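# Swap cart and fridge bottles, then close fridge

## Task

Move the bottle sitting on the cart's top tray onto the refrigerator shelf, upright, in the spot the shelf's own bottle occupied at the start; put that shelf bottle upright on the tray in exchange; afterwards close the refrigerator door completely. The attempt fails if a glass bottle drops any real distance, if the door is opened or closed with a slam, or if the robot tips over or ends up leaning. Anything that stays in place only because the robot is holding it at the end is not counted as finished.

## Robot and tools

Robot: a Hello Robot Stretch 4, a single-arm mobile manipulator. It has an omni-wheel base, a lift that rides up and down a mast, one arm that telescopes straight out forward, a wrist with yaw, pitch and roll joints, and a two-finger gripper. It stands about 1.6 m tall; the base rim lies within 0.23 m of the base origin. Occasionally a loose object may get nudged by something outside the robot's control.

Frames: the base frame sits on the floor below the base centre, x ahead, y to the left, z up. hand_pose is reported in it (a point between the open fingertips; with all wrist joints at 0 its axes line up with the base frame), though the printed value can be slightly off. The odometry frame is where the base frame was when the scene began.

execute_actions takes "actions", a list holding one action or none (empty just returns state and pictures), plus optional "cameras" (names from head_camera, head_left_camera, head_right_camera, wrist_camera, or "all"; omitted/null means all, [] means none; an unknown name rejects the call). An action contains "base", "joints" or both, optionally with "pace" and "contact_limits"; alternatively it contains only {"end_of_arm": "enable_torque"}, which restores any wrist or gripper motor that has shut itself off so it holds its current spot. All motions in an action begin together and may finish at different times.

"base" carries exactly one relative move, measured from where the base last reported itself: translate_m (metres, forward positive, -2 to 2), strafe_m (metres sideways, left positive, -2 to 2) or rotate_rad (radians, counter-clockwise seen from above positive, -3.2 to 3.2). None of these is a pose; each is an offset.

"joints" is a single object keyed by joint name, each value an absolute target: lift_m 0 to 1.2; arm_m 0 to 0.55 (extension); wrist_yaw_rad -1.134 to 4.276 (0 points forward, positive turns left, 3.14 tucked backward, above 3.4 the arm may obstruct); wrist_pitch_rad -1.117 to 4.259 (0 level, 1.57 pointing down); wrist_roll_rad -1.117 to 4.259 (0 puts the fingers level with each other, positive turns the gripper clockwise when viewed from behind); gripper_m -0.038 to 0.141 (fingertip gap in metres; negative squeezes the tips together). Done tolerances: lift and arm ±0.004, yaw and roll ±0.02, pitch ±0.05, gripper ±0.004. A joint target past its range is clipped and executed with a note; any other bad value or unknown key rejects the whole call. Joints or base omitted from an action may keep pushing toward an earlier target without the status showing it. Each action runs at most 15 s.

"pace" is "slow", "default", "fast" or "max" (default if absent). Base linear speed caps are 0.1/0.3/0.4/0.6 m/s and turning 1/2/3/4 rad/s; with the lift above 0.2 these shrink, reaching 0.3 m/s and 1 rad/s at lift 1.2. "contact_limits" only accepts arm_m, from 0 (gentlest) to 0.75 (firmest), default 0.5; exceeding it halts the arm with contact_stop.

wait takes seconds (0 to 10) and returns the same state and images without commanding anything. zoom_image takes camera and region [x0, y0, x1, y1] in pixels of that camera's most recent full image, at most 504x504. finished_scene takes the scene number and closes the scene for good; its reply says whether the goal was met. If a result reports a stop, any later execute_actions, wait or finished_scene calls in that same reply are skipped.

Result lines: base_status and joint_status tell how each motion ended: "done", "off_target" (resting short, maybe still pushing), "contact_stop_at_<key>" (hit something; that part goes slack, a slack lift may sag, slack wheels may drift), "limit_stop_at_<name>", "time_out" or "torque_fault". After these the old target is dropped. on_its_own lists what the call did not command; "held at" shows a held target, not the actual position. limit_stop_at_tilt means a lean above 6 degrees: lift, arm and wheels go slack and ignore commands until the lean eases. limit_stop_at_own_body is self-collision protection (likely with pitch below -0.2 combined with roll below -0.4 or above 4); moving away still works. A wrist motor pushed to its maximum (e.g. gripper pressed into something, or over roughly 2 kg held level) reports torque_fault and goes limp until enable_torque.

lidar_m: 12 distances in metres, 30-degree sectors starting straight ahead and going counter-clockwise (4th left, 7th back, 10th right); "-" means nothing seen or closer than 0.25 m. It misses glass, clear plastic, thin legs and much behind the robot, and sees tabletops. wrist_depth_mm: a 7x7 grid of median depths, 100-2000 mm, from top left; clear objects are omitted; the robot body appears. base_odometry counts wheel rotation, so slip looks like travel; heading runs -3.142 to 3.142. If turned_by_wheels and turned_by_imu disagree by more than about 0.1 rad, suspect a collision or slip. base_tilt gives forward and right lean in degrees with a fixed bias up to ~1.5. motor_effort is percent of maximum, positive toward higher joint values, peak in brackets; wheel motors positive means turning right. An effort at rest outside its normal band suggests pushing or carrying.

Gripping: command a gap narrower than the object; more squeeze pulls it toward the wrist. Only a firm squeeze (target ≥ 0) shows clearly in gripper effort; position and "done" do not confirm a grasp. Fingertips stuck on a surface below: raise the lift. To unfold the wrist at the start, send lift_m 0.4 with wrist_yaw_rad 0.

Cameras: head_camera (top of mast, forward and down; turn the base to look around), head_left_camera and head_right_camera (fisheyes angled lower, showing base and arm), wrist_camera (along the fingers, tips near the bottom of the image).

Avoid: dropping bottles, banging the fridge door, pushing hard, and tipping. Do not drive or turn with over 1 kg held and arm_m above 0.2, especially at fast paces; steady pushes with a high gripper or high contact limit can also tip the robot. Leave objects resting on their own before ending the scene. The robot holds its last command while you compose replies.

Each tool is called after "Emit:" by a JSON object that holds its "fn" and its "kwargs".

## Session

Emit:
{"fn": "execute_actions", "kwargs": {"actions": []}}

Scene clock: 0.00 s.
base_odometry: x=+0.000 y=+0.000 heading=+0.000 (m, m, rad; odometry frame)
turned_by_wheels: +0.000 (rad since the last result)
turned_by_imu: +0.000 (rad since the last result)
base_tilt: forward=-0.2 right=+0.3 (deg)
lidar_m: 1.40 1.18 1.12 1.22 1.90 1.73 2.28 1.88 0.83 0.83 0.99 1.42
base_status: not commanded
joint_positions: lift_m=+0.237 arm_m=+0.003 wrist_yaw_rad=+3.155 wrist_pitch_rad=+0.014 wrist_roll_rad=-0.019 gripper_m=+0.057
joint_status: not commanded
motor_effort: lift_m=+21 arm_m=-1 wrist_yaw_rad=-1 wrist_pitch_rad=-8 wrist_roll_rad=-4 gripper_m=-6 wheel_0=+0 wheel_1=+0 wheel_2=+0 (%)
hand_pose: x=-0.1161 y=+0.0836 z=+0.4112 quat_wxyz=(-0.007, -0.007, -0.009, +1.000) (m; base frame)
wrist_depth_mm: - 142 248 - - - 1537 / - 115 141 - - - 1576 / - 117 140 - - - 1537 / 126 138 177 - - - 1576 / 209 - - - - - 1537 / 798 1808 211 1921 210 1921 1537 / 1025 1138 1160 148 1160 1160 1229
pictures: head_camera, head_left_camera, head_right_camera, wrist_camera
Images, in order (width x height): head_camera 420x560, head_left_camera 420x672, head_right_camera 420x672, wrist_camera 616x392.

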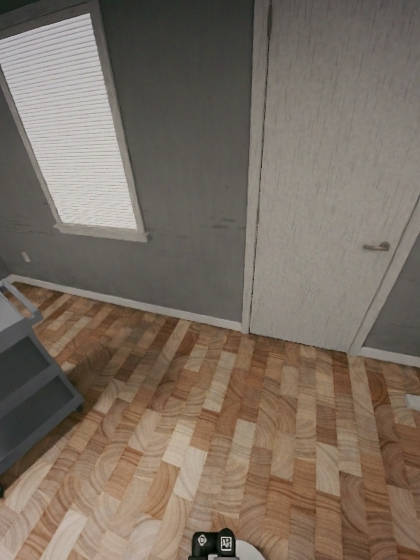

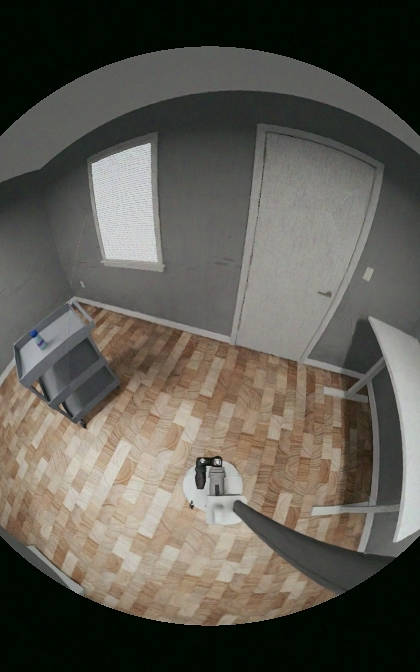

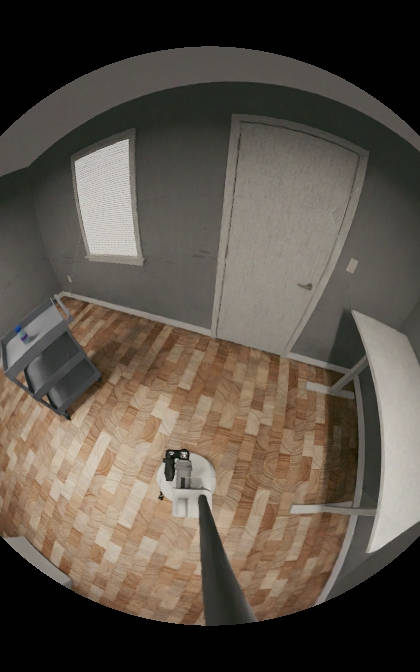

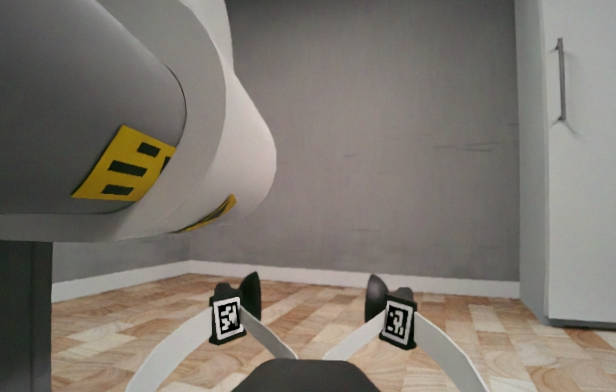

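Emit:
{"fn": "execute_actions", "kwargs": {"actions": [{"base":{"rotate_rad":2.83},"joints":{"lift_m":0.5,"wrist_yaw_rad":0}}]}}

Scene clock: 5.20 s.
base_odometry: x=+0.000 y=+0.000 heading=+2.830 (m, m, rad; odometry frame)
turned_by_wheels: +2.830 (rad since the last result)
turned_by_imu: +2.858 (rad since the last result)
base_tilt: forward=-0.3 right=+0.3 (deg)
lidar_m: 2.19 2.33 0.89 0.82 0.88 1.25 1.42 1.53 1.13 1.15 3.20 1.67
base_status: done
joint_positions: lift_m=+0.500 arm_m=+0.003 wrist_yaw_rad=+0.000 wrist_pitch_rad=+0.015 wrist_roll_rad=-0.019 gripper_m=+0.057
joint_status: all done
motor_effort: lift_m=+26(28) arm_m=-2(1) wrist_yaw_rad=-1(5) wrist_pitch_rad=-8(8) wrist_roll_rad=-3(2) gripper_m=-4(2) wheel_0=+0(6) wheel_1=+1(4) wheel_2=+1(4) (%)
hand_pose: x=+0.4620 y=-0.0873 z=+0.6736 quat_wxyz=(+1.000, -0.009, +0.007, +0.000) (m; base frame)
wrist_depth_mm: - - - - - 1499 1464 / - - - - - 1464 1464 / - - - - - 1430 1430 / - - - - - 1464 1464 / - - - - - 1464 1464 / - - 210 - 211 1430 1430 / 1756 1708 1756 148 1661 1430 1430
pictures: head_camera, head_left_camera, head_right_camera, wrist_camera
Images, in order (width x height): head_camera 420x560, head_left_camera 420x672, head_right_camera 420x672, wrist_camera 616x392.

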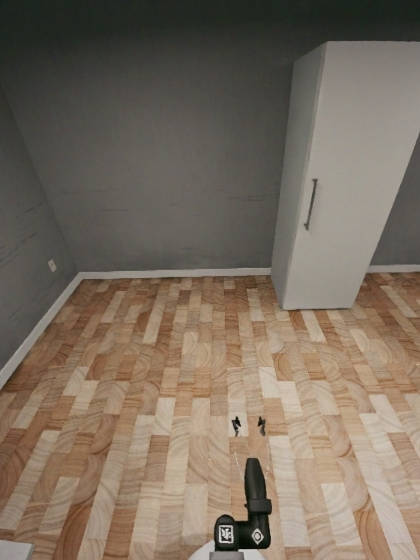

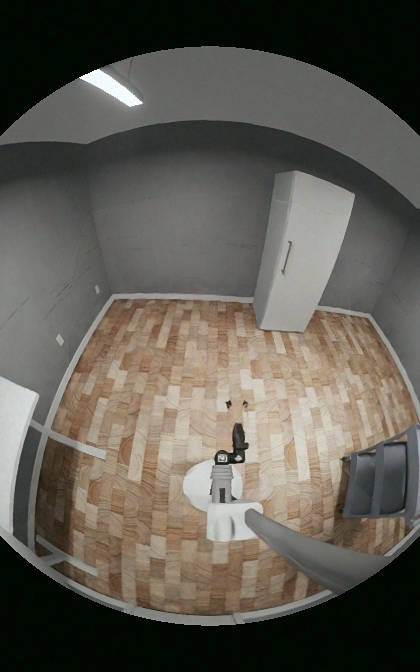

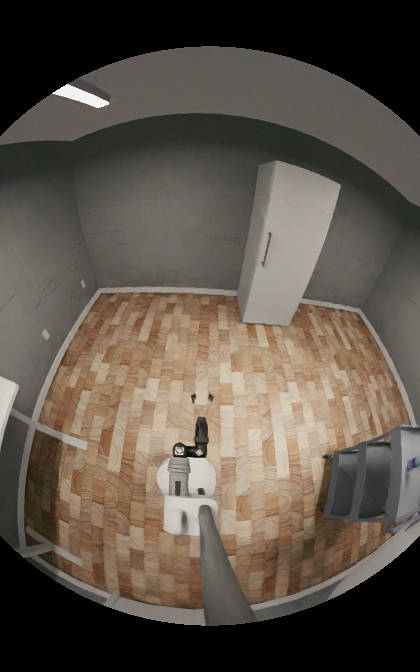

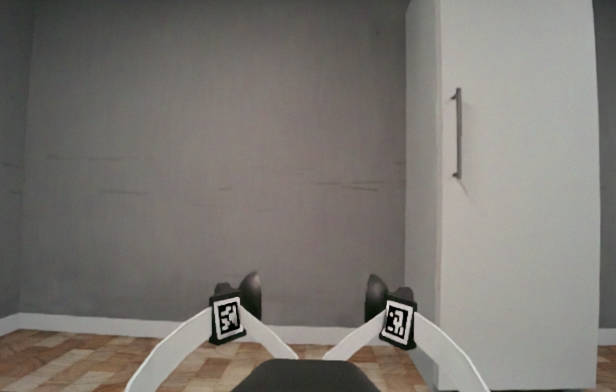

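Emit:
{"fn": "execute_actions", "kwargs": {"actions": [{"base":{"translate_m":0.71},"joints":{"lift_m":0.7,"wrist_yaw_rad":0.29,"gripper_m":0.09},"pace":"fast"}], "cameras": []}}

Emit:
{"fn": "execute_actions", "kwargs": {"actions": [{"base":{"strafe_m":-0.64},"joints":{"arm_m":0.3},"pace":"fast"}]}}

Scene clock: 15.63 s.
base_odometry: x=-0.676 y=+0.218 heading=+2.830 (m, m, rad; odometry frame)
turned_by_wheels: +0.000 (rad since the last result)
turned_by_imu: +0.002 (rad since the last result)
base_tilt: forward=-0.2 right=+0.2 (deg)
lidar_m: 1.56 1.62 1.67 1.61 0.95 1.24 2.14 1.54 1.39 3.09 1.33 1.05
base_status: done
joint_positions: lift_m=+0.700 arm_m=+0.003 wrist_yaw_rad=+0.290 wrist_pitch_rad=+0.015 wrist_roll_rad=-0.019 gripper_m=+0.090
joint_status: all done
motor_effort: lift_m=+26(28) arm_m=-2(1) wrist_yaw_rad=+1(7) wrist_pitch_rad=-7(10) wrist_roll_rad=+0(0) gripper_m=-3(2) wheel_0=+0(7) wheel_1=+0(8) wheel_2=-1(12) (%)
hand_pose: x=+0.4749 y=-0.0013 z=+0.8736 quat_wxyz=(+0.989, -0.010, +0.006, +0.145) (m; base frame)
wrist_depth_mm: 1808 1808 1576 1464 1366 1229 1182 / 1756 1756 1576 1464 1366 1255 1160 / 1756 1756 1576 1464 1366 1229 1160 / 1808 1756 1576 1430 1336 1255 1160 / 1756 1708 1576 1430 1336 1229 1182 / 1756 1708 213 1430 212 1229 1138 / 1756 1661 1499 146 1308 1205 1138
pictures: none
No camera images: the call's "cameras" was empty. Leave "cameras" out to get every camera's image.

Scene clock: 18.50 s.
base_odometry: x=-0.480 y=+0.827 heading=+2.830 (m, m, rad; odometry frame)
turned_by_wheels: +0.000 (rad since the last result)
turned_by_imu: +0.002 (rad since the last result)
base_tilt: forward=-0.3 right=+0.3 (deg)
lidar_m: 0.88 1.61 2.26 1.79 1.57 2.17 2.16 0.87 0.93 2.44 2.23 0.96
base_status: done
joint_positions: lift_m=+0.700 arm_m=+0.299 wrist_yaw_rad=+0.290 wrist_pitch_rad=+0.014 wrist_roll_rad=-0.019 gripper_m=+0.090
joint_status: all done
motor_effort: lift_m=+26(26) arm_m=+4(4) wrist_yaw_rad=+1(1) wrist_pitch_rad=-8(7) wrist_roll_rad=-3(2) gripper_m=+0(2) wheel_0=-1(11) wheel_1=+0(7) wheel_2=-1(4) (%)
hand_pose: x=+0.7716 y=-0.0013 z=+0.8737 quat_wxyz=(+0.989, -0.010, +0.006, +0.145) (m; base frame)
wrist_depth_mm: 1464 1366 1229 433 402 375 353 / 1499 1308 1229 430 399 373 351 / 1464 1336 1205 430 397 373 349 / 1430 1308 1182 427 394 366 347 / 1464 1308 1182 427 394 366 345 / 1430 1308 213 421 212 359 345 / 1430 1308 1182 146 384 355 342
pictures: head_camera, head_left_camera, head_right_camera, wrist_camera
Images, in order (width x height): head_camera 420x560, head_left_camera 420x672, head_right_camera 420x672, wrist_camera 616x392.

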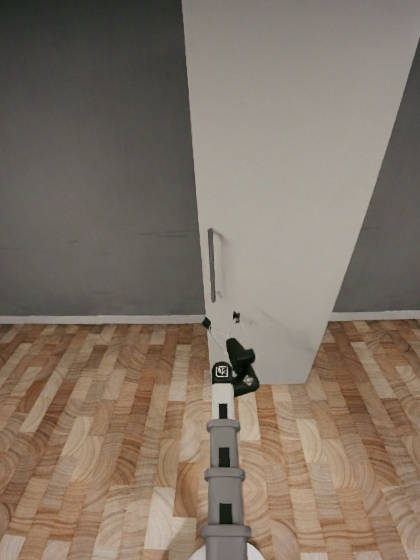

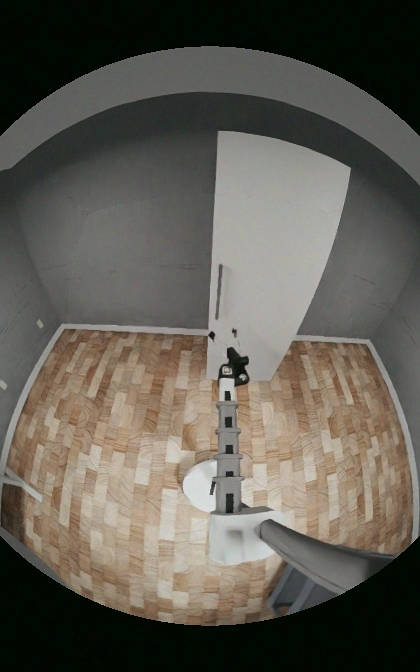

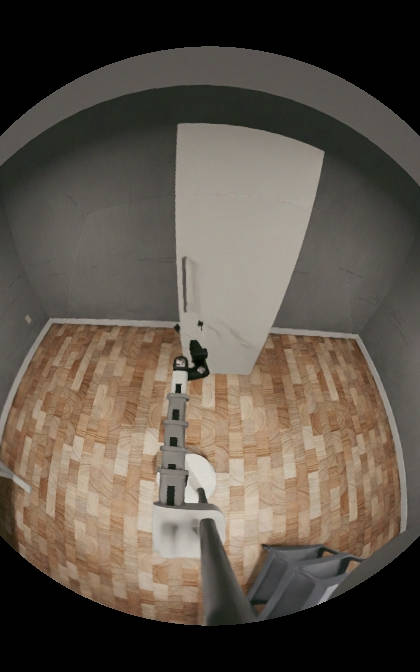

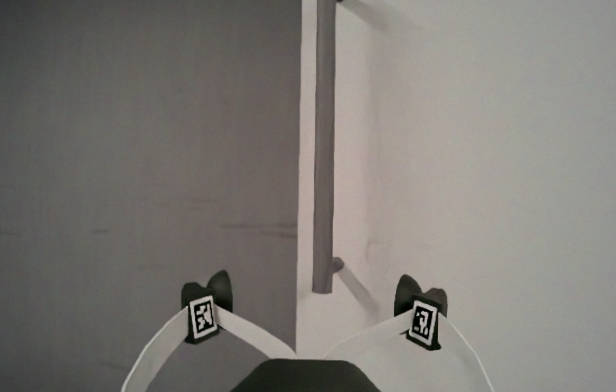

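Emit:
{"fn": "execute_actions", "kwargs": {"actions": [{"base":{"strafe_m":0.032},"joints":{"arm_m":0.40,"lift_m":0.76,"gripper_m":0.07}}], "cameras": ["wrist_camera"]}}

Scene clock: 26.10 s.
base_odometry: x=-0.489 y=+0.796 heading=+2.830 (m, m, rad; odometry frame)
turned_by_wheels: +0.000 (rad since the last result)
turned_by_imu: +0.001 (rad since the last result)
base_tilt: forward=-0.2 right=+0.3 (deg)
lidar_m: 0.88 1.59 2.24 1.77 1.53 2.16 2.15 0.91 0.95 2.49 2.18 0.97
base_status: done
joint_positions: lift_m=+0.760 arm_m=+0.399 wrist_yaw_rad=+0.290 wrist_pitch_rad=+0.014 wrist_roll_rad=-0.019 gripper_m=+0.070
joint_status: all done
motor_effort: lift_m=+26(28) arm_m=+4(4) wrist_yaw_rad=+1(1) wrist_pitch_rad=-6(7) wrist_roll_rad=-2(1) gripper_m=+0(3) wheel_0=+0(7) wheel_1=-1(9) wheel_2=-1(1) (%)
hand_pose: x=+0.8716 y=-0.0013 z=+0.9336 quat_wxyz=(+0.989, -0.010, +0.006, +0.145) (m; base frame)
wrist_depth_mm: 1336 1205 1098 325 300 279 265 / 1336 1205 1098 322 298 278 263 / 1336 1182 1098 322 298 278 263 / 1308 1182 1078 319 296 276 260 / 1308 1182 1098 319 294 274 259 / 1308 1182 211 315 210 272 257 / 1255 1160 1060 145 287 266 259
pictures: wrist_camera
Images, in order (width x height): wrist_camera 616x392.

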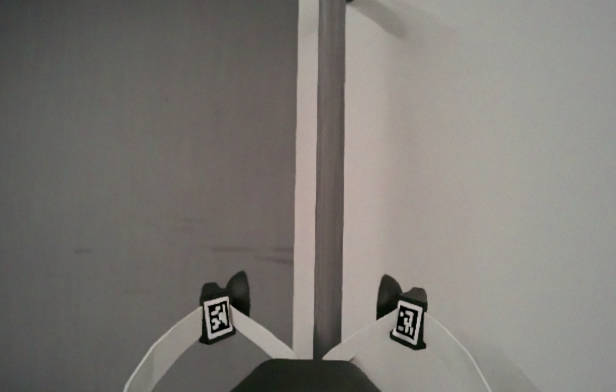

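Emit:
{"fn": "execute_actions", "kwargs": {"actions": [{"joints":{"arm_m":0.44},"contact_limits":{"arm_m":0.2}}], "cameras": ["wrist_camera"]}}

Emit:
{"fn": "execute_actions", "kwargs": {"actions": [{"joints":{"gripper_m":-0.025}}], "cameras": ["wrist_camera"]}}

Scene clock: 29.93 s.
base_odometry: x=-0.489 y=+0.796 heading=+2.830 (m, m, rad; odometry frame)
turned_by_wheels: +0.000 (rad since the last result)
turned_by_imu: +0.001 (rad since the last result)
base_tilt: forward=-0.2 right=+0.3 (deg)
lidar_m: 0.88 1.64 2.25 1.77 1.53 2.13 2.13 0.87 0.94 2.47 2.19 0.94
base_status: not commanded
joint_positions: lift_m=+0.760 arm_m=+0.439 wrist_yaw_rad=+0.290 wrist_pitch_rad=+0.014 wrist_roll_rad=-0.019 gripper_m=+0.070
joint_status: all done
motor_effort: lift_m=+26(26) arm_m=+4(5) wrist_yaw_rad=+0(1) wrist_pitch_rad=-6(8) wrist_roll_rad=-1(3) gripper_m=+0(1) wheel_0=+0(0) wheel_1=-1(1) wheel_2=-1(1) (%)
contact_limits: arm_m 0.2
hand_pose: x=+0.9116 y=-0.0013 z=+0.9336 quat_wxyz=(+0.989, -0.010, +0.006, +0.145) (m; base frame)
wrist_depth_mm: 1281 1160 1060 276 260 243 230 / 1281 1160 1042 274 259 241 229 / 1255 1138 1060 272 258 240 229 / 1255 1160 1042 268 256 240 227 / 1255 1138 1042 265 255 238 226 / 1255 1118 211 265 209 236 225 / 1229 1138 1008 145 250 229 224
pictures: wrist_camera
Images, in order (width x height): wrist_camera 616x392.

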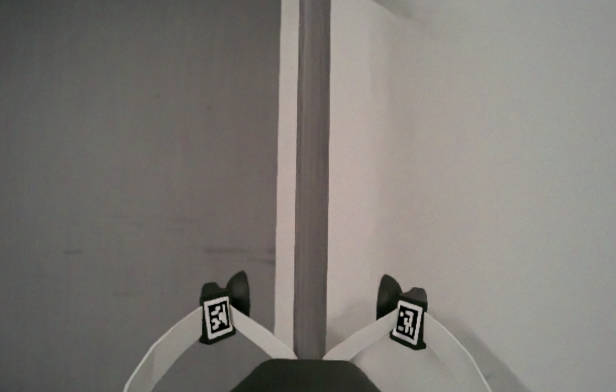

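Scene clock: 31.60 s.
base_odometry: x=-0.490 y=+0.796 heading=+2.830 (m, m, rad; odometry frame)
turned_by_wheels: +0.000 (rad since the last result)
turned_by_imu: +0.001 (rad since the last result)
base_tilt: forward=-0.2 right=+0.3 (deg)
lidar_m: 0.87 1.64 2.24 1.76 1.53 2.10 2.15 0.90 0.95 2.46 2.18 0.96
base_status: not commanded
joint_positions: lift_m=+0.760 arm_m=+0.440 wrist_yaw_rad=+0.294 wrist_pitch_rad=+0.015 wrist_roll_rad=-0.019 gripper_m=-0.024
joint_status: all done
motor_effort: lift_m=+26(26) arm_m=+1(4) wrist_yaw_rad=-10(10) wrist_pitch_rad=-8(8) wrist_roll_rad=-2(3) gripper_m=-23(26) wheel_0=+0(0) wheel_1=+0(1) wheel_2=+4(4) (%)
hand_pose: x=+0.9122 y=-0.0001 z=+0.9336 quat_wxyz=(+0.989, -0.010, +0.006, +0.146) (m; base frame)
wrist_depth_mm: 1281 1160 1060 271 259 240 229 / 1308 1182 1060 270 258 239 227 / 1255 1160 1042 267 257 238 226 / 1255 1138 1042 267 255 237 226 / 1255 1160 1042 268 254 236 224 / 1255 1138 976 204 244 235 223 / 1255 1078 1008 202 245 150 222
pictures: wrist_camera
Images, in order (width x height): wrist_camera 616x392.

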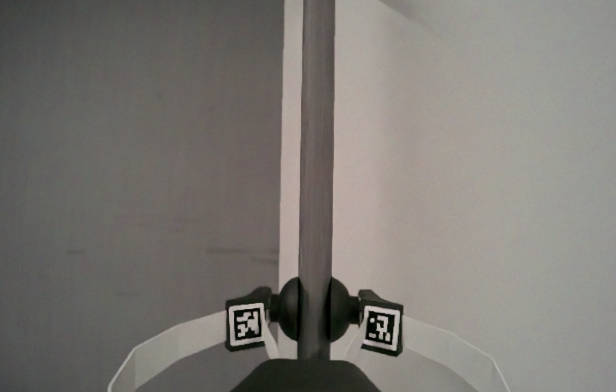

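Emit:
{"fn": "execute_actions", "kwargs": {"actions": [{"base":{"strafe_m":-0.015},"joints":{"arm_m":0.37},"pace":"slow"}], "cameras": ["wrist_camera","head_camera"]}}

Scene clock: 35.63 s.
base_odometry: x=-0.485 y=+0.811 heading=+2.830 (m, m, rad; odometry frame)
turned_by_wheels: +0.000 (rad since the last result)
turned_by_imu: +0.001 (rad since the last result)
base_tilt: forward=-0.3 right=+0.3 (deg)
lidar_m: 0.88 1.63 2.27 1.80 1.53 2.12 2.15 0.89 0.92 2.46 2.18 0.95
base_status: done
joint_positions: lift_m=+0.760 arm_m=+0.371 wrist_yaw_rad=+0.290 wrist_pitch_rad=+0.015 wrist_roll_rad=-0.019 gripper_m=-0.025
joint_status: all done
motor_effort: lift_m=+26(26) arm_m=-5(8) wrist_yaw_rad=-1(26) wrist_pitch_rad=-6(7) wrist_roll_rad=-1(3) gripper_m=-15(21) wheel_0=+0(7) wheel_1=+1(4) wheel_2=+0(9) (%)
hand_pose: x=+0.8431 y=-0.0013 z=+0.9336 quat_wxyz=(+0.989, -0.010, +0.006, +0.145) (m; base frame)
wrist_depth_mm: 1397 1255 1138 359 330 304 289 / 1366 1255 1138 355 327 304 289 / 1366 1229 1118 351 325 301 287 / 1366 1255 1118 342 325 301 286 / 1336 1229 1118 342 322 301 283 / 1336 1205 1098 200 314 298 281 / 1308 1205 1078 154 314 290 281
pictures: head_camera, wrist_camera
Images, in order (width x height): head_camera 420x560, wrist_camera 616x392.

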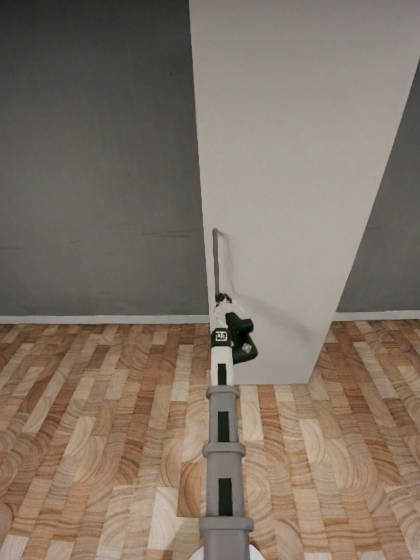

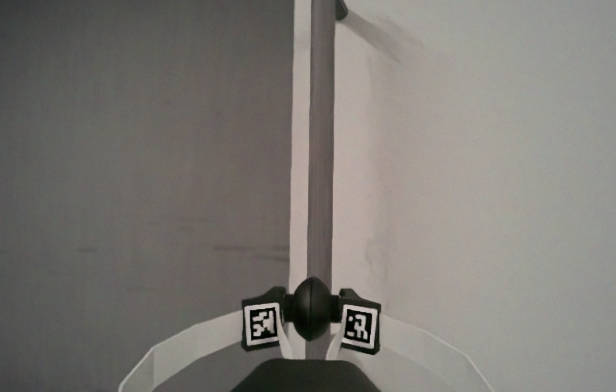

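Emit:
{"fn": "execute_actions", "kwargs": {"actions": [{"base":{"strafe_m":0.022},"joints":{"gripper_m":0.055}}], "cameras": []}}

Emit:
{"fn": "execute_actions", "kwargs": {"actions": [{"joints":{"arm_m":0.47},"contact_limits":{"arm_m":0.15},"pace":"slow"}], "cameras": ["wrist_camera"]}}

Scene clock: 42.77 s.
base_odometry: x=-0.492 y=+0.790 heading=+2.830 (m, m, rad; odometry frame)
turned_by_wheels: +0.000 (rad since the last result)
turned_by_imu: +0.001 (rad since the last result)
base_tilt: forward=-0.2 right=+0.3 (deg)
lidar_m: 0.86 1.61 2.26 1.76 1.54 2.11 2.14 0.90 0.91 2.49 2.18 0.96
base_status: done
joint_positions: lift_m=+0.760 arm_m=+0.371 wrist_yaw_rad=+0.290 wrist_pitch_rad=+0.015 wrist_roll_rad=-0.019 gripper_m=+0.055
joint_status: all done
motor_effort: lift_m=+26(26) arm_m=-4(4) wrist_yaw_rad=+0(0) wrist_pitch_rad=-7(8) wrist_roll_rad=-3(3) gripper_m=-6(15) wheel_0=+1(7) wheel_1=+0(11) wheel_2=+0(0) (%)
hand_pose: x=+0.8431 y=-0.0013 z=+0.9336 quat_wxyz=(+0.989, -0.010, +0.006, +0.145) (m; base frame)
wrist_depth_mm: 1397 1255 1138 1025 327 306 290 / 1366 1255 1160 1042 324 304 287 / 1397 1229 1118 1042 322 303 287 / 1397 1229 1138 1025 322 301 285 / 1336 1229 1098 1008 320 300 283 / 1336 1205 211 991 208 298 282 / 1308 1205 1098 148 315 291 281
pictures: none
No camera images: the call's "cameras" was empty. Leave "cameras" out to get every camera's image.

Scene clock: 45.17 s.
base_odometry: x=-0.491 y=+0.790 heading=+2.830 (m, m, rad; odometry frame)
turned_by_wheels: -0.001 (rad since the last result)
turned_by_imu: +0.000 (rad since the last result)
base_tilt: forward=-0.2 right=+0.3 (deg)
lidar_m: 0.88 1.64 2.25 1.75 1.51 2.09 2.14 0.91 0.93 2.48 2.20 0.97
base_status: not commanded
joint_positions: lift_m=+0.760 arm_m=+0.462 wrist_yaw_rad=+0.285 wrist_pitch_rad=+0.014 wrist_roll_rad=-0.019 gripper_m=+0.055
joint_status: arm_m contact_stop (moved +0.091 of +0.099)
on_its_own: arm_m is slack since a contact_stop (your +0.470 is given up); wrist_yaw_rad is at rest, and its effort (+16) is outside its rest range (-13 to +13)
motor_effort: lift_m=+26(26) arm_m=+0(12) wrist_yaw_rad=+16(36) wrist_pitch_rad=-6(9) wrist_roll_rad=-3(3) gripper_m=-2(3) wheel_0=-1(3) wheel_1=+0(0) wheel_2=-7(12) (%)
contact_limits: arm_m 0.15
hand_pose: x=+0.9340 y=-0.0029 z=+0.9336 quat_wxyz=(+0.990, -0.010, +0.006, +0.142) (m; base frame)
wrist_depth_mm: 1255 1138 1042 250 240 223 211 / 1229 1118 1025 248 237 222 211 / 1229 1098 1008 248 237 222 210 / 1205 1118 1008 245 236 220 209 / 1229 1098 991 244 234 218 208 / 1205 1098 211 242 206 216 207 / 1160 1078 960 152 229 212 205
pictures: wrist_camera
Images, in order (width x height): wrist_camera 616x392.

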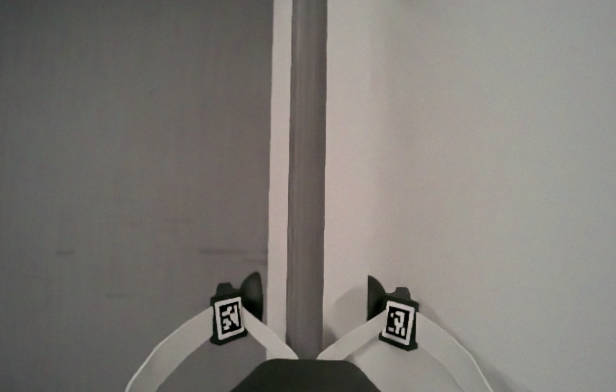

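Emit:
{"fn": "execute_actions", "kwargs": {"actions": [{"joints":{"arm_m":0.459,"gripper_m":0.025}}], "cameras": []}}

Emit:
{"fn": "execute_actions", "kwargs": {"actions": [{"joints":{"arm_m":0.467,"gripper_m":0.0},"pace":"slow","contact_limits":{"arm_m":0.2}}], "cameras": ["wrist_camera"]}}

Scene clock: 50.10 s.
base_odometry: x=-0.492 y=+0.790 heading=+2.830 (m, m, rad; odometry frame)
turned_by_wheels: +0.001 (rad since the last result)
turned_by_imu: +0.002 (rad since the last result)
base_tilt: forward=-0.1 right=+0.4 (deg)
lidar_m: 0.88 1.64 2.27 1.76 1.54 2.09 2.14 0.90 0.92 2.48 2.20 0.97
base_status: not commanded
joint_positions: lift_m=+0.760 arm_m=+0.459 wrist_yaw_rad=+0.290 wrist_pitch_rad=+0.014 wrist_roll_rad=-0.019 gripper_m=+0.025
joint_status: all done
motor_effort: lift_m=+26(26) arm_m=-3(2) wrist_yaw_rad=+0(16) wrist_pitch_rad=-8(8) wrist_roll_rad=-3(4) gripper_m=-4(6) wheel_0=+1(0) wheel_1=+0(1) wheel_2=-1(7) (%)
hand_pose: x=+0.9318 y=-0.0013 z=+0.9336 quat_wxyz=(+0.989, -0.010, +0.006, +0.144) (m; base frame)
wrist_depth_mm: 1255 1138 1042 251 241 224 212 / 1255 1138 1025 250 239 222 211 / 1229 1118 1008 252 238 222 211 / 1205 1118 1008 248 237 221 209 / 1205 1098 1008 246 236 219 209 / 1205 1098 991 190 227 217 208 / 1182 1098 976 154 229 213 206
pictures: none
No camera images: the call's "cameras" was empty. Leave "cameras" out to get every camera's image.

Scene clock: 51.40 s.
base_odometry: x=-0.492 y=+0.790 heading=+2.830 (m, m, rad; odometry frame)
turned_by_wheels: +0.000 (rad since the last result)
turned_by_imu: +0.000 (rad since the last result)
base_tilt: forward=-0.3 right=+0.4 (deg)
lidar_m: 0.88 1.63 2.26 1.75 1.52 2.10 2.13 0.91 0.91 2.49 2.21 0.95
base_status: not commanded
joint_positions: lift_m=+0.760 arm_m=+0.466 wrist_yaw_rad=+0.291 wrist_pitch_rad=+0.014 wrist_roll_rad=-0.019 gripper_m=+0.000
joint_status: all done
motor_effort: lift_m=+26(26) arm_m=+4(4) wrist_yaw_rad=-2(3) wrist_pitch_rad=-7(6) wrist_roll_rad=-4(3) gripper_m=-6(5) wheel_0=+1(1) wheel_1=+0(0) wheel_2=-1(1) (%)
contact_limits: arm_m 0.2
hand_pose: x=+0.9386 y=-0.0010 z=+0.9336 quat_wxyz=(+0.989, -0.010, +0.006, +0.145) (m; base frame)
wrist_depth_mm: 1229 1138 1042 247 234 217 207 / 1229 1118 1025 243 233 216 206 / 1229 1118 1008 242 232 214 205 / 1229 1098 991 240 230 214 204 / 1182 1098 991 238 229 213 202 / 1229 1098 1008 185 223 211 202 / 1205 1078 960 166 222 208 200
pictures: wrist_camera
Images, in order (width x height): wrist_camera 616x392.

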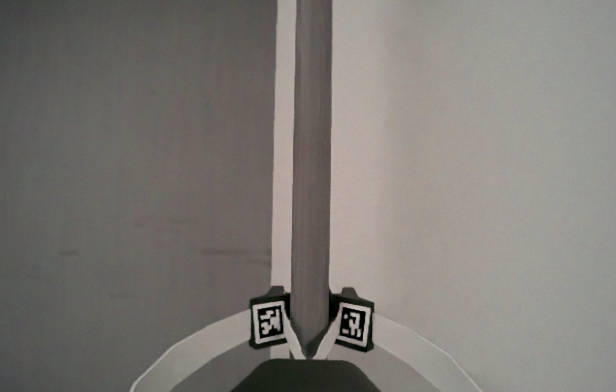

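Caged. Squeeze hard and pull.

Emit:
{"fn": "execute_actions", "kwargs": {"actions": [{"joints":{"gripper_m":-0.036,"arm_m":0.472},"contact_limits":{"arm_m":0.2}}], "cameras": ["wrist_camera"]}}

Emit:
{"fn": "execute_actions", "kwargs": {"actions": [{"joints":{"arm_m":0.42},"pace":"slow"}], "cameras": ["wrist_camera","head_camera"]}}

Scene clock: 55.37 s.
base_odometry: x=-0.492 y=+0.790 heading=+2.830 (m, m, rad; odometry frame)
turned_by_wheels: +0.000 (rad since the last result)
turned_by_imu: +0.001 (rad since the last result)
base_tilt: forward=-0.2 right=+0.4 (deg)
lidar_m: 0.88 1.63 2.26 1.77 1.51 2.09 2.15 0.92 0.94 2.48 2.21 0.95
base_status: not commanded
joint_positions: lift_m=+0.760 arm_m=+0.471 wrist_yaw_rad=+0.290 wrist_pitch_rad=+0.014 wrist_roll_rad=-0.019 gripper_m=-0.035
joint_status: all done
motor_effort: lift_m=+26(26) arm_m=+4(3) wrist_yaw_rad=+0(2) wrist_pitch_rad=-7(7) wrist_roll_rad=-1(3) gripper_m=-16(16) wheel_0=+0(1) wheel_1=+0(0) wheel_2=-1(1) (%)
contact_limits: arm_m 0.2
hand_pose: x=+0.9436 y=-0.0012 z=+0.9336 quat_wxyz=(+0.989, -0.010, +0.006, +0.145) (m; base frame)
wrist_depth_mm: 1229 1138 1008 239 229 213 202 / 1205 1118 1008 237 229 211 201 / 1205 1118 1008 236 227 211 200 / 1229 1098 1008 235 225 209 200 / 1229 1078 991 234 224 208 198 / 1182 1098 976 183 216 207 196 / 1182 1078 960 169 216 201 195
pictures: wrist_camera
Images, in order (width x height): wrist_camera 616x392.

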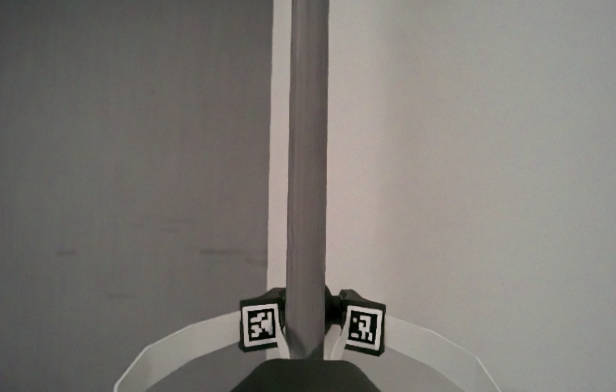

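Scene clock: 57.10 s.
base_odometry: x=-0.492 y=+0.790 heading=+2.830 (m, m, rad; odometry frame)
turned_by_wheels: +0.000 (rad since the last result)
turned_by_imu: +0.000 (rad since the last result)
base_tilt: forward=-0.2 right=+0.3 (deg)
lidar_m: 0.83 1.63 2.27 1.72 1.55 2.09 2.15 0.92 0.94 2.47 2.20 0.93
base_status: not commanded
joint_positions: lift_m=+0.760 arm_m=+0.421 wrist_yaw_rad=+0.289 wrist_pitch_rad=+0.015 wrist_roll_rad=-0.019 gripper_m=-0.035
joint_status: all done
motor_effort: lift_m=+26(26) arm_m=-4(15) wrist_yaw_rad=+2(14) wrist_pitch_rad=-7(8) wrist_roll_rad=-3(4) gripper_m=-19(25) wheel_0=+0(2) wheel_1=-1(2) wheel_2=-1(10) (%)
hand_pose: x=+0.8931 y=-0.0015 z=+0.9336 quat_wxyz=(+0.989, -0.010, +0.006, +0.144) (m; base frame)
wrist_depth_mm: 1308 1182 1078 242 235 222 213 / 1308 1182 1060 241 233 220 212 / 1281 1182 1042 239 232 220 211 / 1281 1160 1042 238 231 219 211 / 1281 1138 1060 236 229 217 208 / 1255 1160 1025 182 223 216 208 / 1255 1138 1025 163 223 211 206
pictures: head_camera, wrist_camera
Images, in order (width x height): head_camera 420x560, wrist_camera 616x392.

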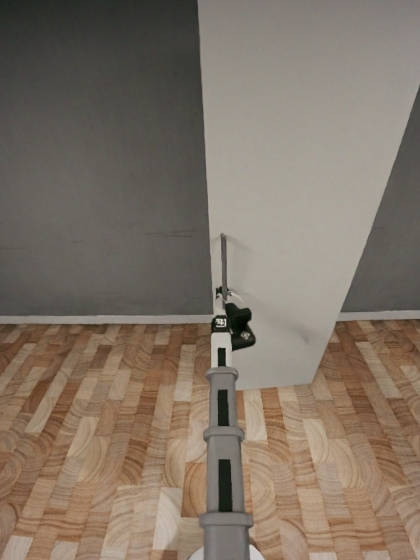

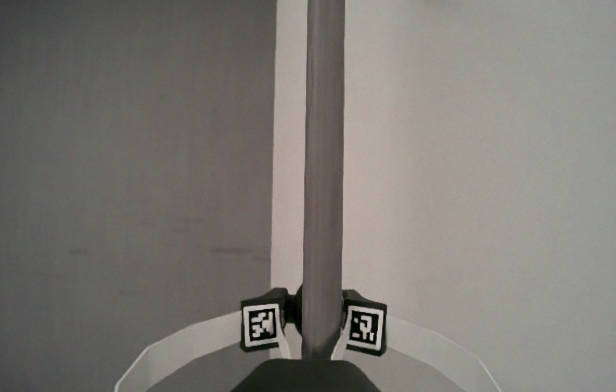

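Emit:
{"fn": "execute_actions", "kwargs": {"actions": [{"base":{"strafe_m":-0.032},"joints":{"arm_m":0.33},"pace":"slow"}], "cameras": ["wrist_camera"]}}

Emit:
{"fn": "execute_actions", "kwargs": {"actions": [{"base":{"strafe_m":-0.043},"joints":{"arm_m":0.243},"pace":"slow"}], "cameras": ["wrist_camera","head_camera"]}}

Scene clock: 64.13 s.
base_odometry: x=-0.482 y=+0.820 heading=+2.830 (m, m, rad; odometry frame)
turned_by_wheels: +0.000 (rad since the last result)
turned_by_imu: +0.002 (rad since the last result)
base_tilt: forward=-0.2 right=+0.3 (deg)
lidar_m: 0.73 1.63 2.26 1.77 1.56 2.17 2.15 0.85 0.94 2.45 2.20 0.90
base_status: done
joint_positions: lift_m=+0.760 arm_m=+0.331 wrist_yaw_rad=+0.290 wrist_pitch_rad=+0.015 wrist_roll_rad=-0.019 gripper_m=-0.035
joint_status: all done
motor_effort: lift_m=+26(26) arm_m=-5(7) wrist_yaw_rad=+0(22) wrist_pitch_rad=-8(7) wrist_roll_rad=-4(3) gripper_m=-18(15) wheel_0=+1(7) wheel_1=+2(2) wheel_2=+1(4) (%)
hand_pose: x=+0.8031 y=-0.0012 z=+0.9336 quat_wxyz=(+0.989, -0.010, +0.006, +0.145) (m; base frame)
wrist_depth_mm: 1430 1308 1205 242 239 235 232 / 1430 1308 1160 241 238 234 231 / 1430 1281 1182 240 237 233 229 / 1397 1281 1160 238 235 232 228 / 1430 1255 1160 237 235 231 228 / 1397 1255 1138 182 232 229 226 / 1366 1281 1118 168 231 226 225
pictures: wrist_camera
Images, in order (width x height): wrist_camera 616x392.

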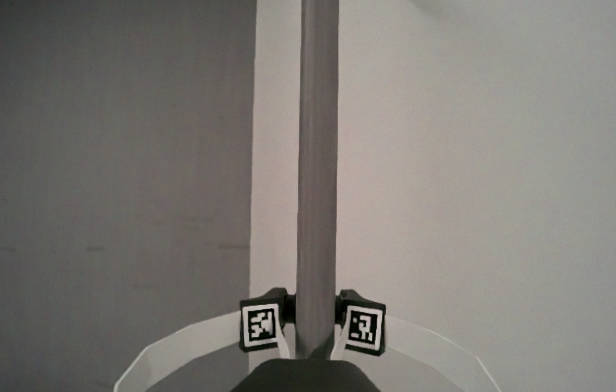

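Scene clock: 66.27 s.
base_odometry: x=-0.469 y=+0.861 heading=+2.831 (m, m, rad; odometry frame)
turned_by_wheels: +0.000 (rad since the last result)
turned_by_imu: +0.001 (rad since the last result)
base_tilt: forward=-0.3 right=+0.3 (deg)
lidar_m: 0.65 1.63 2.28 1.76 1.61 2.24 2.15 0.84 0.98 2.43 2.19 0.82
base_status: done
joint_positions: lift_m=+0.760 arm_m=+0.244 wrist_yaw_rad=+0.291 wrist_pitch_rad=+0.015 wrist_roll_rad=-0.019 gripper_m=-0.035
joint_status: all done
motor_effort: lift_m=+26(26) arm_m=-5(5) wrist_yaw_rad=-2(26) wrist_pitch_rad=-8(7) wrist_roll_rad=-3(2) gripper_m=-22(21) wheel_0=+2(9) wheel_1=+1(2) wheel_2=+1(3) (%)
hand_pose: x=+0.7161 y=-0.0011 z=+0.9336 quat_wxyz=(+0.989, -0.010, +0.006, +0.145) (m; base frame)
wrist_depth_mm: 1576 1464 1281 241 248 254 257 / 1576 1430 1281 240 246 252 257 / 1576 1397 1281 239 246 252 255 / 1537 1397 1281 238 245 250 255 / 1499 1366 1281 236 244 249 253 / 1537 1366 1229 183 241 248 252 / 1499 1336 234 169 239 247 250
pictures: head_camera, wrist_camera
Images, in order (width x height): head_camera 420x560, wrist_camera 616x392.

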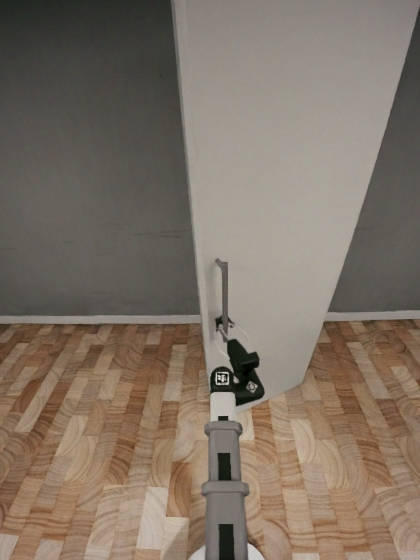

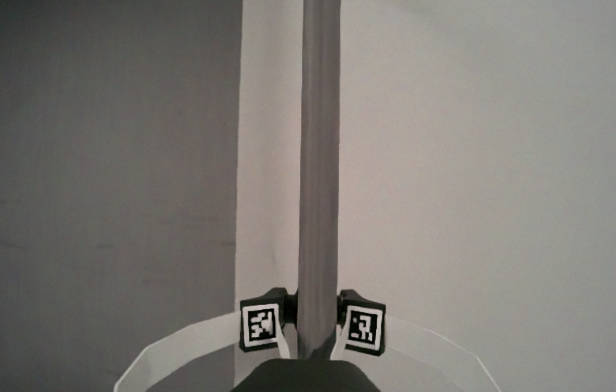

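Emit:
{"fn": "execute_actions", "kwargs": {"actions": [{"base":{"strafe_m":-0.058},"joints":{"arm_m":0.165},"pace":"slow"}], "cameras": ["wrist_camera"]}}

Emit:
{"fn": "execute_actions", "kwargs": {"actions": [{"base":{"strafe_m":-0.07},"joints":{"arm_m":0.099},"pace":"slow"}], "cameras": ["wrist_camera","head_camera"]}}

Scene clock: 70.77 s.
base_odometry: x=-0.451 y=+0.916 heading=+2.830 (m, m, rad; odometry frame)
turned_by_wheels: +0.000 (rad since the last result)
turned_by_imu: +0.001 (rad since the last result)
base_tilt: forward=-0.3 right=+0.4 (deg)
lidar_m: 0.56 1.64 2.25 1.74 1.66 2.20 1.24 0.80 1.01 2.35 2.19 0.80
base_status: done
joint_positions: lift_m=+0.760 arm_m=+0.166 wrist_yaw_rad=+0.290 wrist_pitch_rad=+0.014 wrist_roll_rad=-0.019 gripper_m=-0.035
joint_status: all done
motor_effort: lift_m=+26(26) arm_m=-4(5) wrist_yaw_rad=+1(16) wrist_pitch_rad=-5(8) wrist_roll_rad=-1(3) gripper_m=-21(22) wheel_0=+1(5) wheel_1=-1(2) wheel_2=-1(2) (%)
hand_pose: x=+0.6381 y=-0.0014 z=+0.9336 quat_wxyz=(+0.989, -0.010, +0.006, +0.144) (m; base frame)
wrist_depth_mm: 1756 1537 1397 230 253 272 289 / 1708 1537 1397 229 251 270 289 / 1661 1499 242 229 251 268 286 / 1661 1499 225 228 249 267 285 / 1661 1499 224 227 249 265 283 / 1661 1464 220 182 245 266 281 / 1618 1499 216 167 240 264 281
pictures: wrist_camera
Images, in order (width x height): wrist_camera 616x392.

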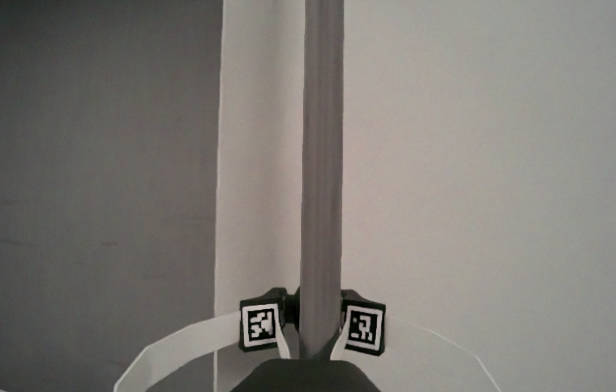

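Scene clock: 72.67 s.
base_odometry: x=-0.430 y=+0.983 heading=+2.830 (m, m, rad; odometry frame)
turned_by_wheels: +0.000 (rad since the last result)
turned_by_imu: +0.001 (rad since the last result)
base_tilt: forward=-0.2 right=+0.3 (deg)
lidar_m: 0.50 1.62 2.25 1.73 1.71 2.21 1.13 0.76 1.05 2.26 2.19 0.77
base_status: done
joint_positions: lift_m=+0.760 arm_m=+0.100 wrist_yaw_rad=+0.290 wrist_pitch_rad=+0.014 wrist_roll_rad=-0.019 gripper_m=-0.035
joint_status: all done
motor_effort: lift_m=+26(26) arm_m=-4(7) wrist_yaw_rad=+2(11) wrist_pitch_rad=-8(7) wrist_roll_rad=-1(2) gripper_m=-19(22) wheel_0=+0(7) wheel_1=-1(9) wheel_2=+0(3) (%)
hand_pose: x=+0.5721 y=-0.0014 z=+0.9336 quat_wxyz=(+0.989, -0.010, +0.006, +0.144) (m; base frame)
wrist_depth_mm: 1808 1661 222 229 268 307 347 / 1808 1618 222 227 267 306 343 / 1808 1576 220 227 265 303 342 / 1756 1618 220 225 265 301 338 / 1708 1576 219 225 262 300 336 / 1708 1576 212 182 257 298 336 / 1756 1537 209 166 250 297 336
pictures: head_camera, wrist_camera
Images, in order (width x height): head_camera 420x560, wrist_camera 616x392.

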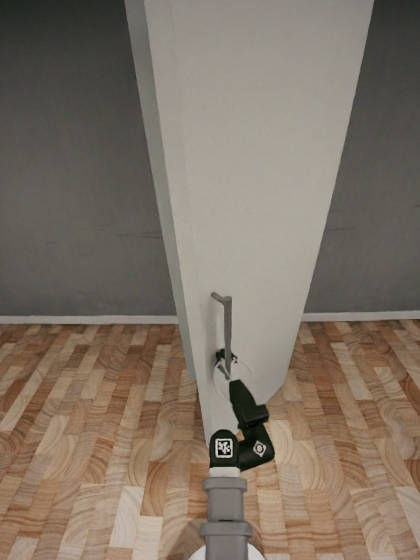

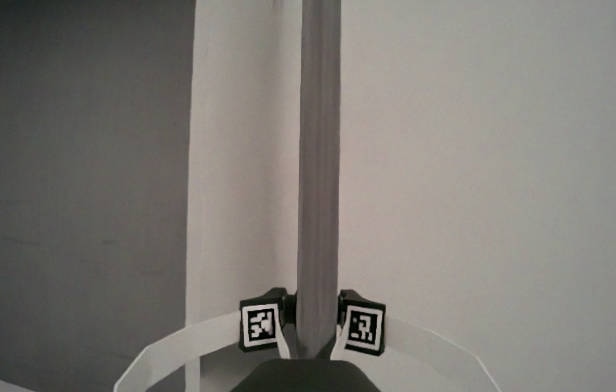

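Emit:
{"fn": "execute_actions", "kwargs": {"actions": [{"base":{"strafe_m":-0.10},"joints":{"arm_m":0.04,"gripper_m":0.045},"pace":"slow"}], "cameras": ["wrist_camera","head_camera"]}}

Scene clock: 80.57 s.
base_odometry: x=-0.399 y=+1.078 heading=+2.831 (m, m, rad; odometry frame)
turned_by_wheels: +0.000 (rad since the last result)
turned_by_imu: +0.002 (rad since the last result)
base_tilt: forward=-0.3 right=+0.4 (deg)
lidar_m: 0.44 1.05 2.27 1.81 1.81 2.23 0.97 0.73 2.26 2.18 2.17 0.86
base_status: done
joint_positions: lift_m=+0.760 arm_m=+0.041 wrist_yaw_rad=+0.290 wrist_pitch_rad=+0.015 wrist_roll_rad=-0.019 gripper_m=+0.045
joint_status: all done
motor_effort: lift_m=+26(26) arm_m=-4(8) wrist_yaw_rad=+0(12) wrist_pitch_rad=-8(8) wrist_roll_rad=-2(1) gripper_m=-4(16) wheel_0=+1(7) wheel_1=+1(8) wheel_2=-1(5) (%)
hand_pose: x=+0.5130 y=-0.0013 z=+0.9335 quat_wxyz=(+0.989, -0.010, +0.006, +0.145) (m; base frame)
wrist_depth_mm: 1863 1708 236 272 322 402 504 / 1863 1618 235 271 322 397 504 / 1863 1661 229 270 319 392 492 / 1863 1661 229 268 317 389 492 / 1808 1661 228 268 317 389 488 / 1808 1618 192 267 208 387 488 / 1756 1618 226 151 303 387 488
pictures: head_camera, wrist_camera
Images, in order (width x height): head_camera 420x560, wrist_camera 616x392.

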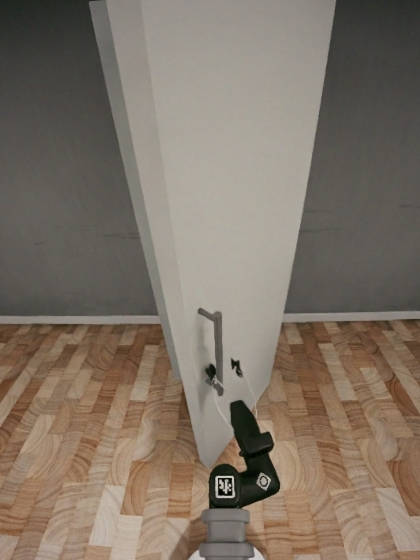

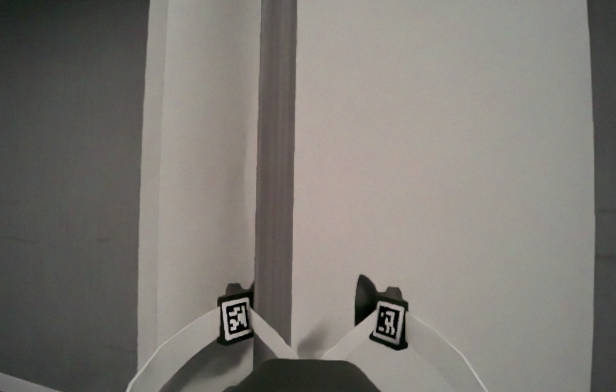

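Emit:
{"fn": "execute_actions", "kwargs": {"actions": [{"base":{"strafe_m":-0.15},"joints":{"arm_m":0.004},"pace":"slow"}], "cameras": ["wrist_camera","head_camera"]}}

Scene clock: 89.10 s.
base_odometry: x=-0.353 y=+1.221 heading=+2.831 (m, m, rad; odometry frame)
turned_by_wheels: +0.001 (rad since the last result)
turned_by_imu: +0.003 (rad since the last result)
base_tilt: forward=-0.3 right=+0.3 (deg)
lidar_m: 0.38 0.41 2.26 1.95 2.00 2.23 0.68 0.66 2.11 2.04 2.12 1.63
base_status: done
joint_positions: lift_m=+0.760 arm_m=+0.004 wrist_yaw_rad=+0.301 wrist_pitch_rad=+0.014 wrist_roll_rad=-0.019 gripper_m=+0.045
joint_status: all done
on_its_own: wrist_yaw_rad is at rest, and its effort (-30) is outside its rest range (-13 to +13)
motor_effort: lift_m=+26(26) arm_m=+2(8) wrist_yaw_rad=-30(31) wrist_pitch_rad=-6(9) wrist_roll_rad=-4(3) gripper_m=-5(5) wheel_0=+9(10) wheel_1=+6(10) wheel_2=-5(5) (%)
hand_pose: x=+0.4759 y=+0.0019 z=+0.9337 quat_wxyz=(+0.989, -0.010, +0.006, +0.150) (m; base frame)
wrist_depth_mm: 1921 202 179 297 392 603 1160 / - 197 180 297 392 591 1160 / 1983 197 218 296 389 585 1160 / 1921 197 217 294 389 580 1138 / 1921 196 217 294 384 580 1138 / 1921 191 180 291 208 580 1138 / 1921 184 173 264 362 585 1118
pictures: head_camera, wrist_camera
Images, in order (width x height): head_camera 420x560, wrist_camera 616x392.

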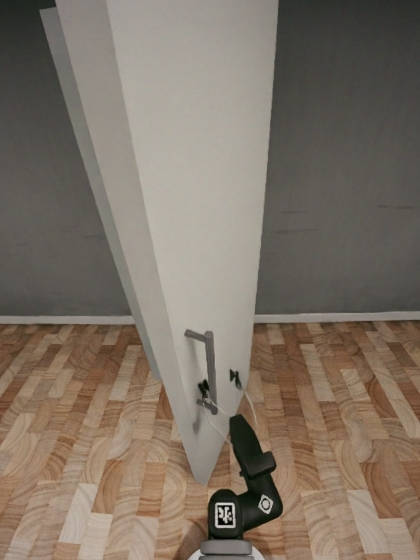

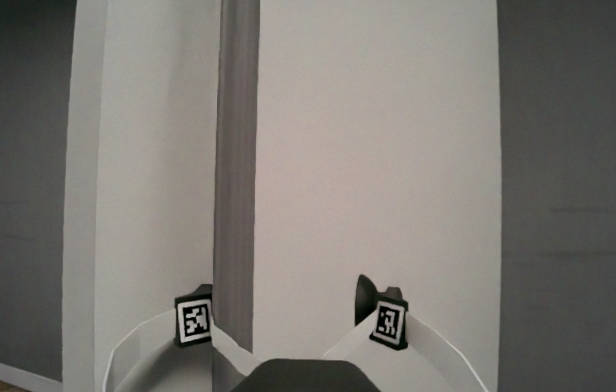

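Emit:
{"fn": "execute_actions", "kwargs": {"actions": [{"base":{"translate_m":-0.03},"joints":{"gripper_m":0.08},"pace":"slow"}], "cameras": ["wrist_camera","head_camera"]}}

Scene clock: 93.57 s.
base_odometry: x=-0.324 y=+1.211 heading=+2.831 (m, m, rad; odometry frame)
turned_by_wheels: +0.000 (rad since the last result)
turned_by_imu: +0.001 (rad since the last result)
base_tilt: forward=-0.3 right=+0.3 (deg)
lidar_m: 0.39 0.43 2.29 1.94 1.99 2.21 0.68 0.63 2.10 2.03 2.12 1.65
base_status: done
joint_positions: lift_m=+0.760 arm_m=+0.004 wrist_yaw_rad=+0.290 wrist_pitch_rad=+0.015 wrist_roll_rad=-0.019 gripper_m=+0.080
joint_status: all done
motor_effort: lift_m=+26(26) arm_m=+2(2) wrist_yaw_rad=+1(31) wrist_pitch_rad=-8(9) wrist_roll_rad=-1(3) gripper_m=-1(4) wheel_0=+0(7) wheel_1=+0(6) wheel_2=+0(4) (%)
hand_pose: x=+0.4759 y=-0.0014 z=+0.9335 quat_wxyz=(+0.989, -0.010, +0.006, +0.144) (m; base frame)
wrist_depth_mm: 1921 222 240 314 427 691 1205 / 1921 220 241 312 424 676 1205 / 1983 220 240 312 424 668 1160 / 1921 220 240 310 424 654 1182 / 1983 220 233 310 418 654 1160 / 1921 217 192 310 213 654 1138 / 1921 212 232 145 410 661 1160
pictures: head_camera, wrist_camera
Images, in order (width x height): head_camera 420x560, wrist_camera 616x392.

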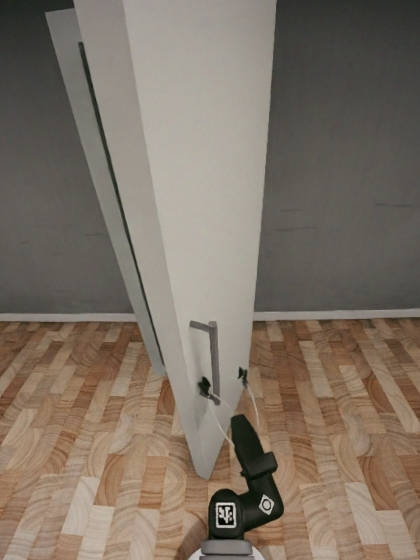

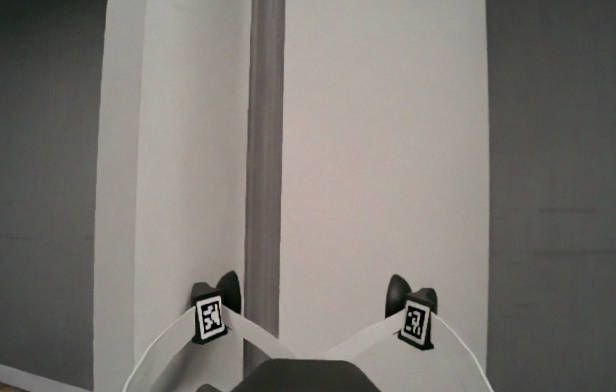

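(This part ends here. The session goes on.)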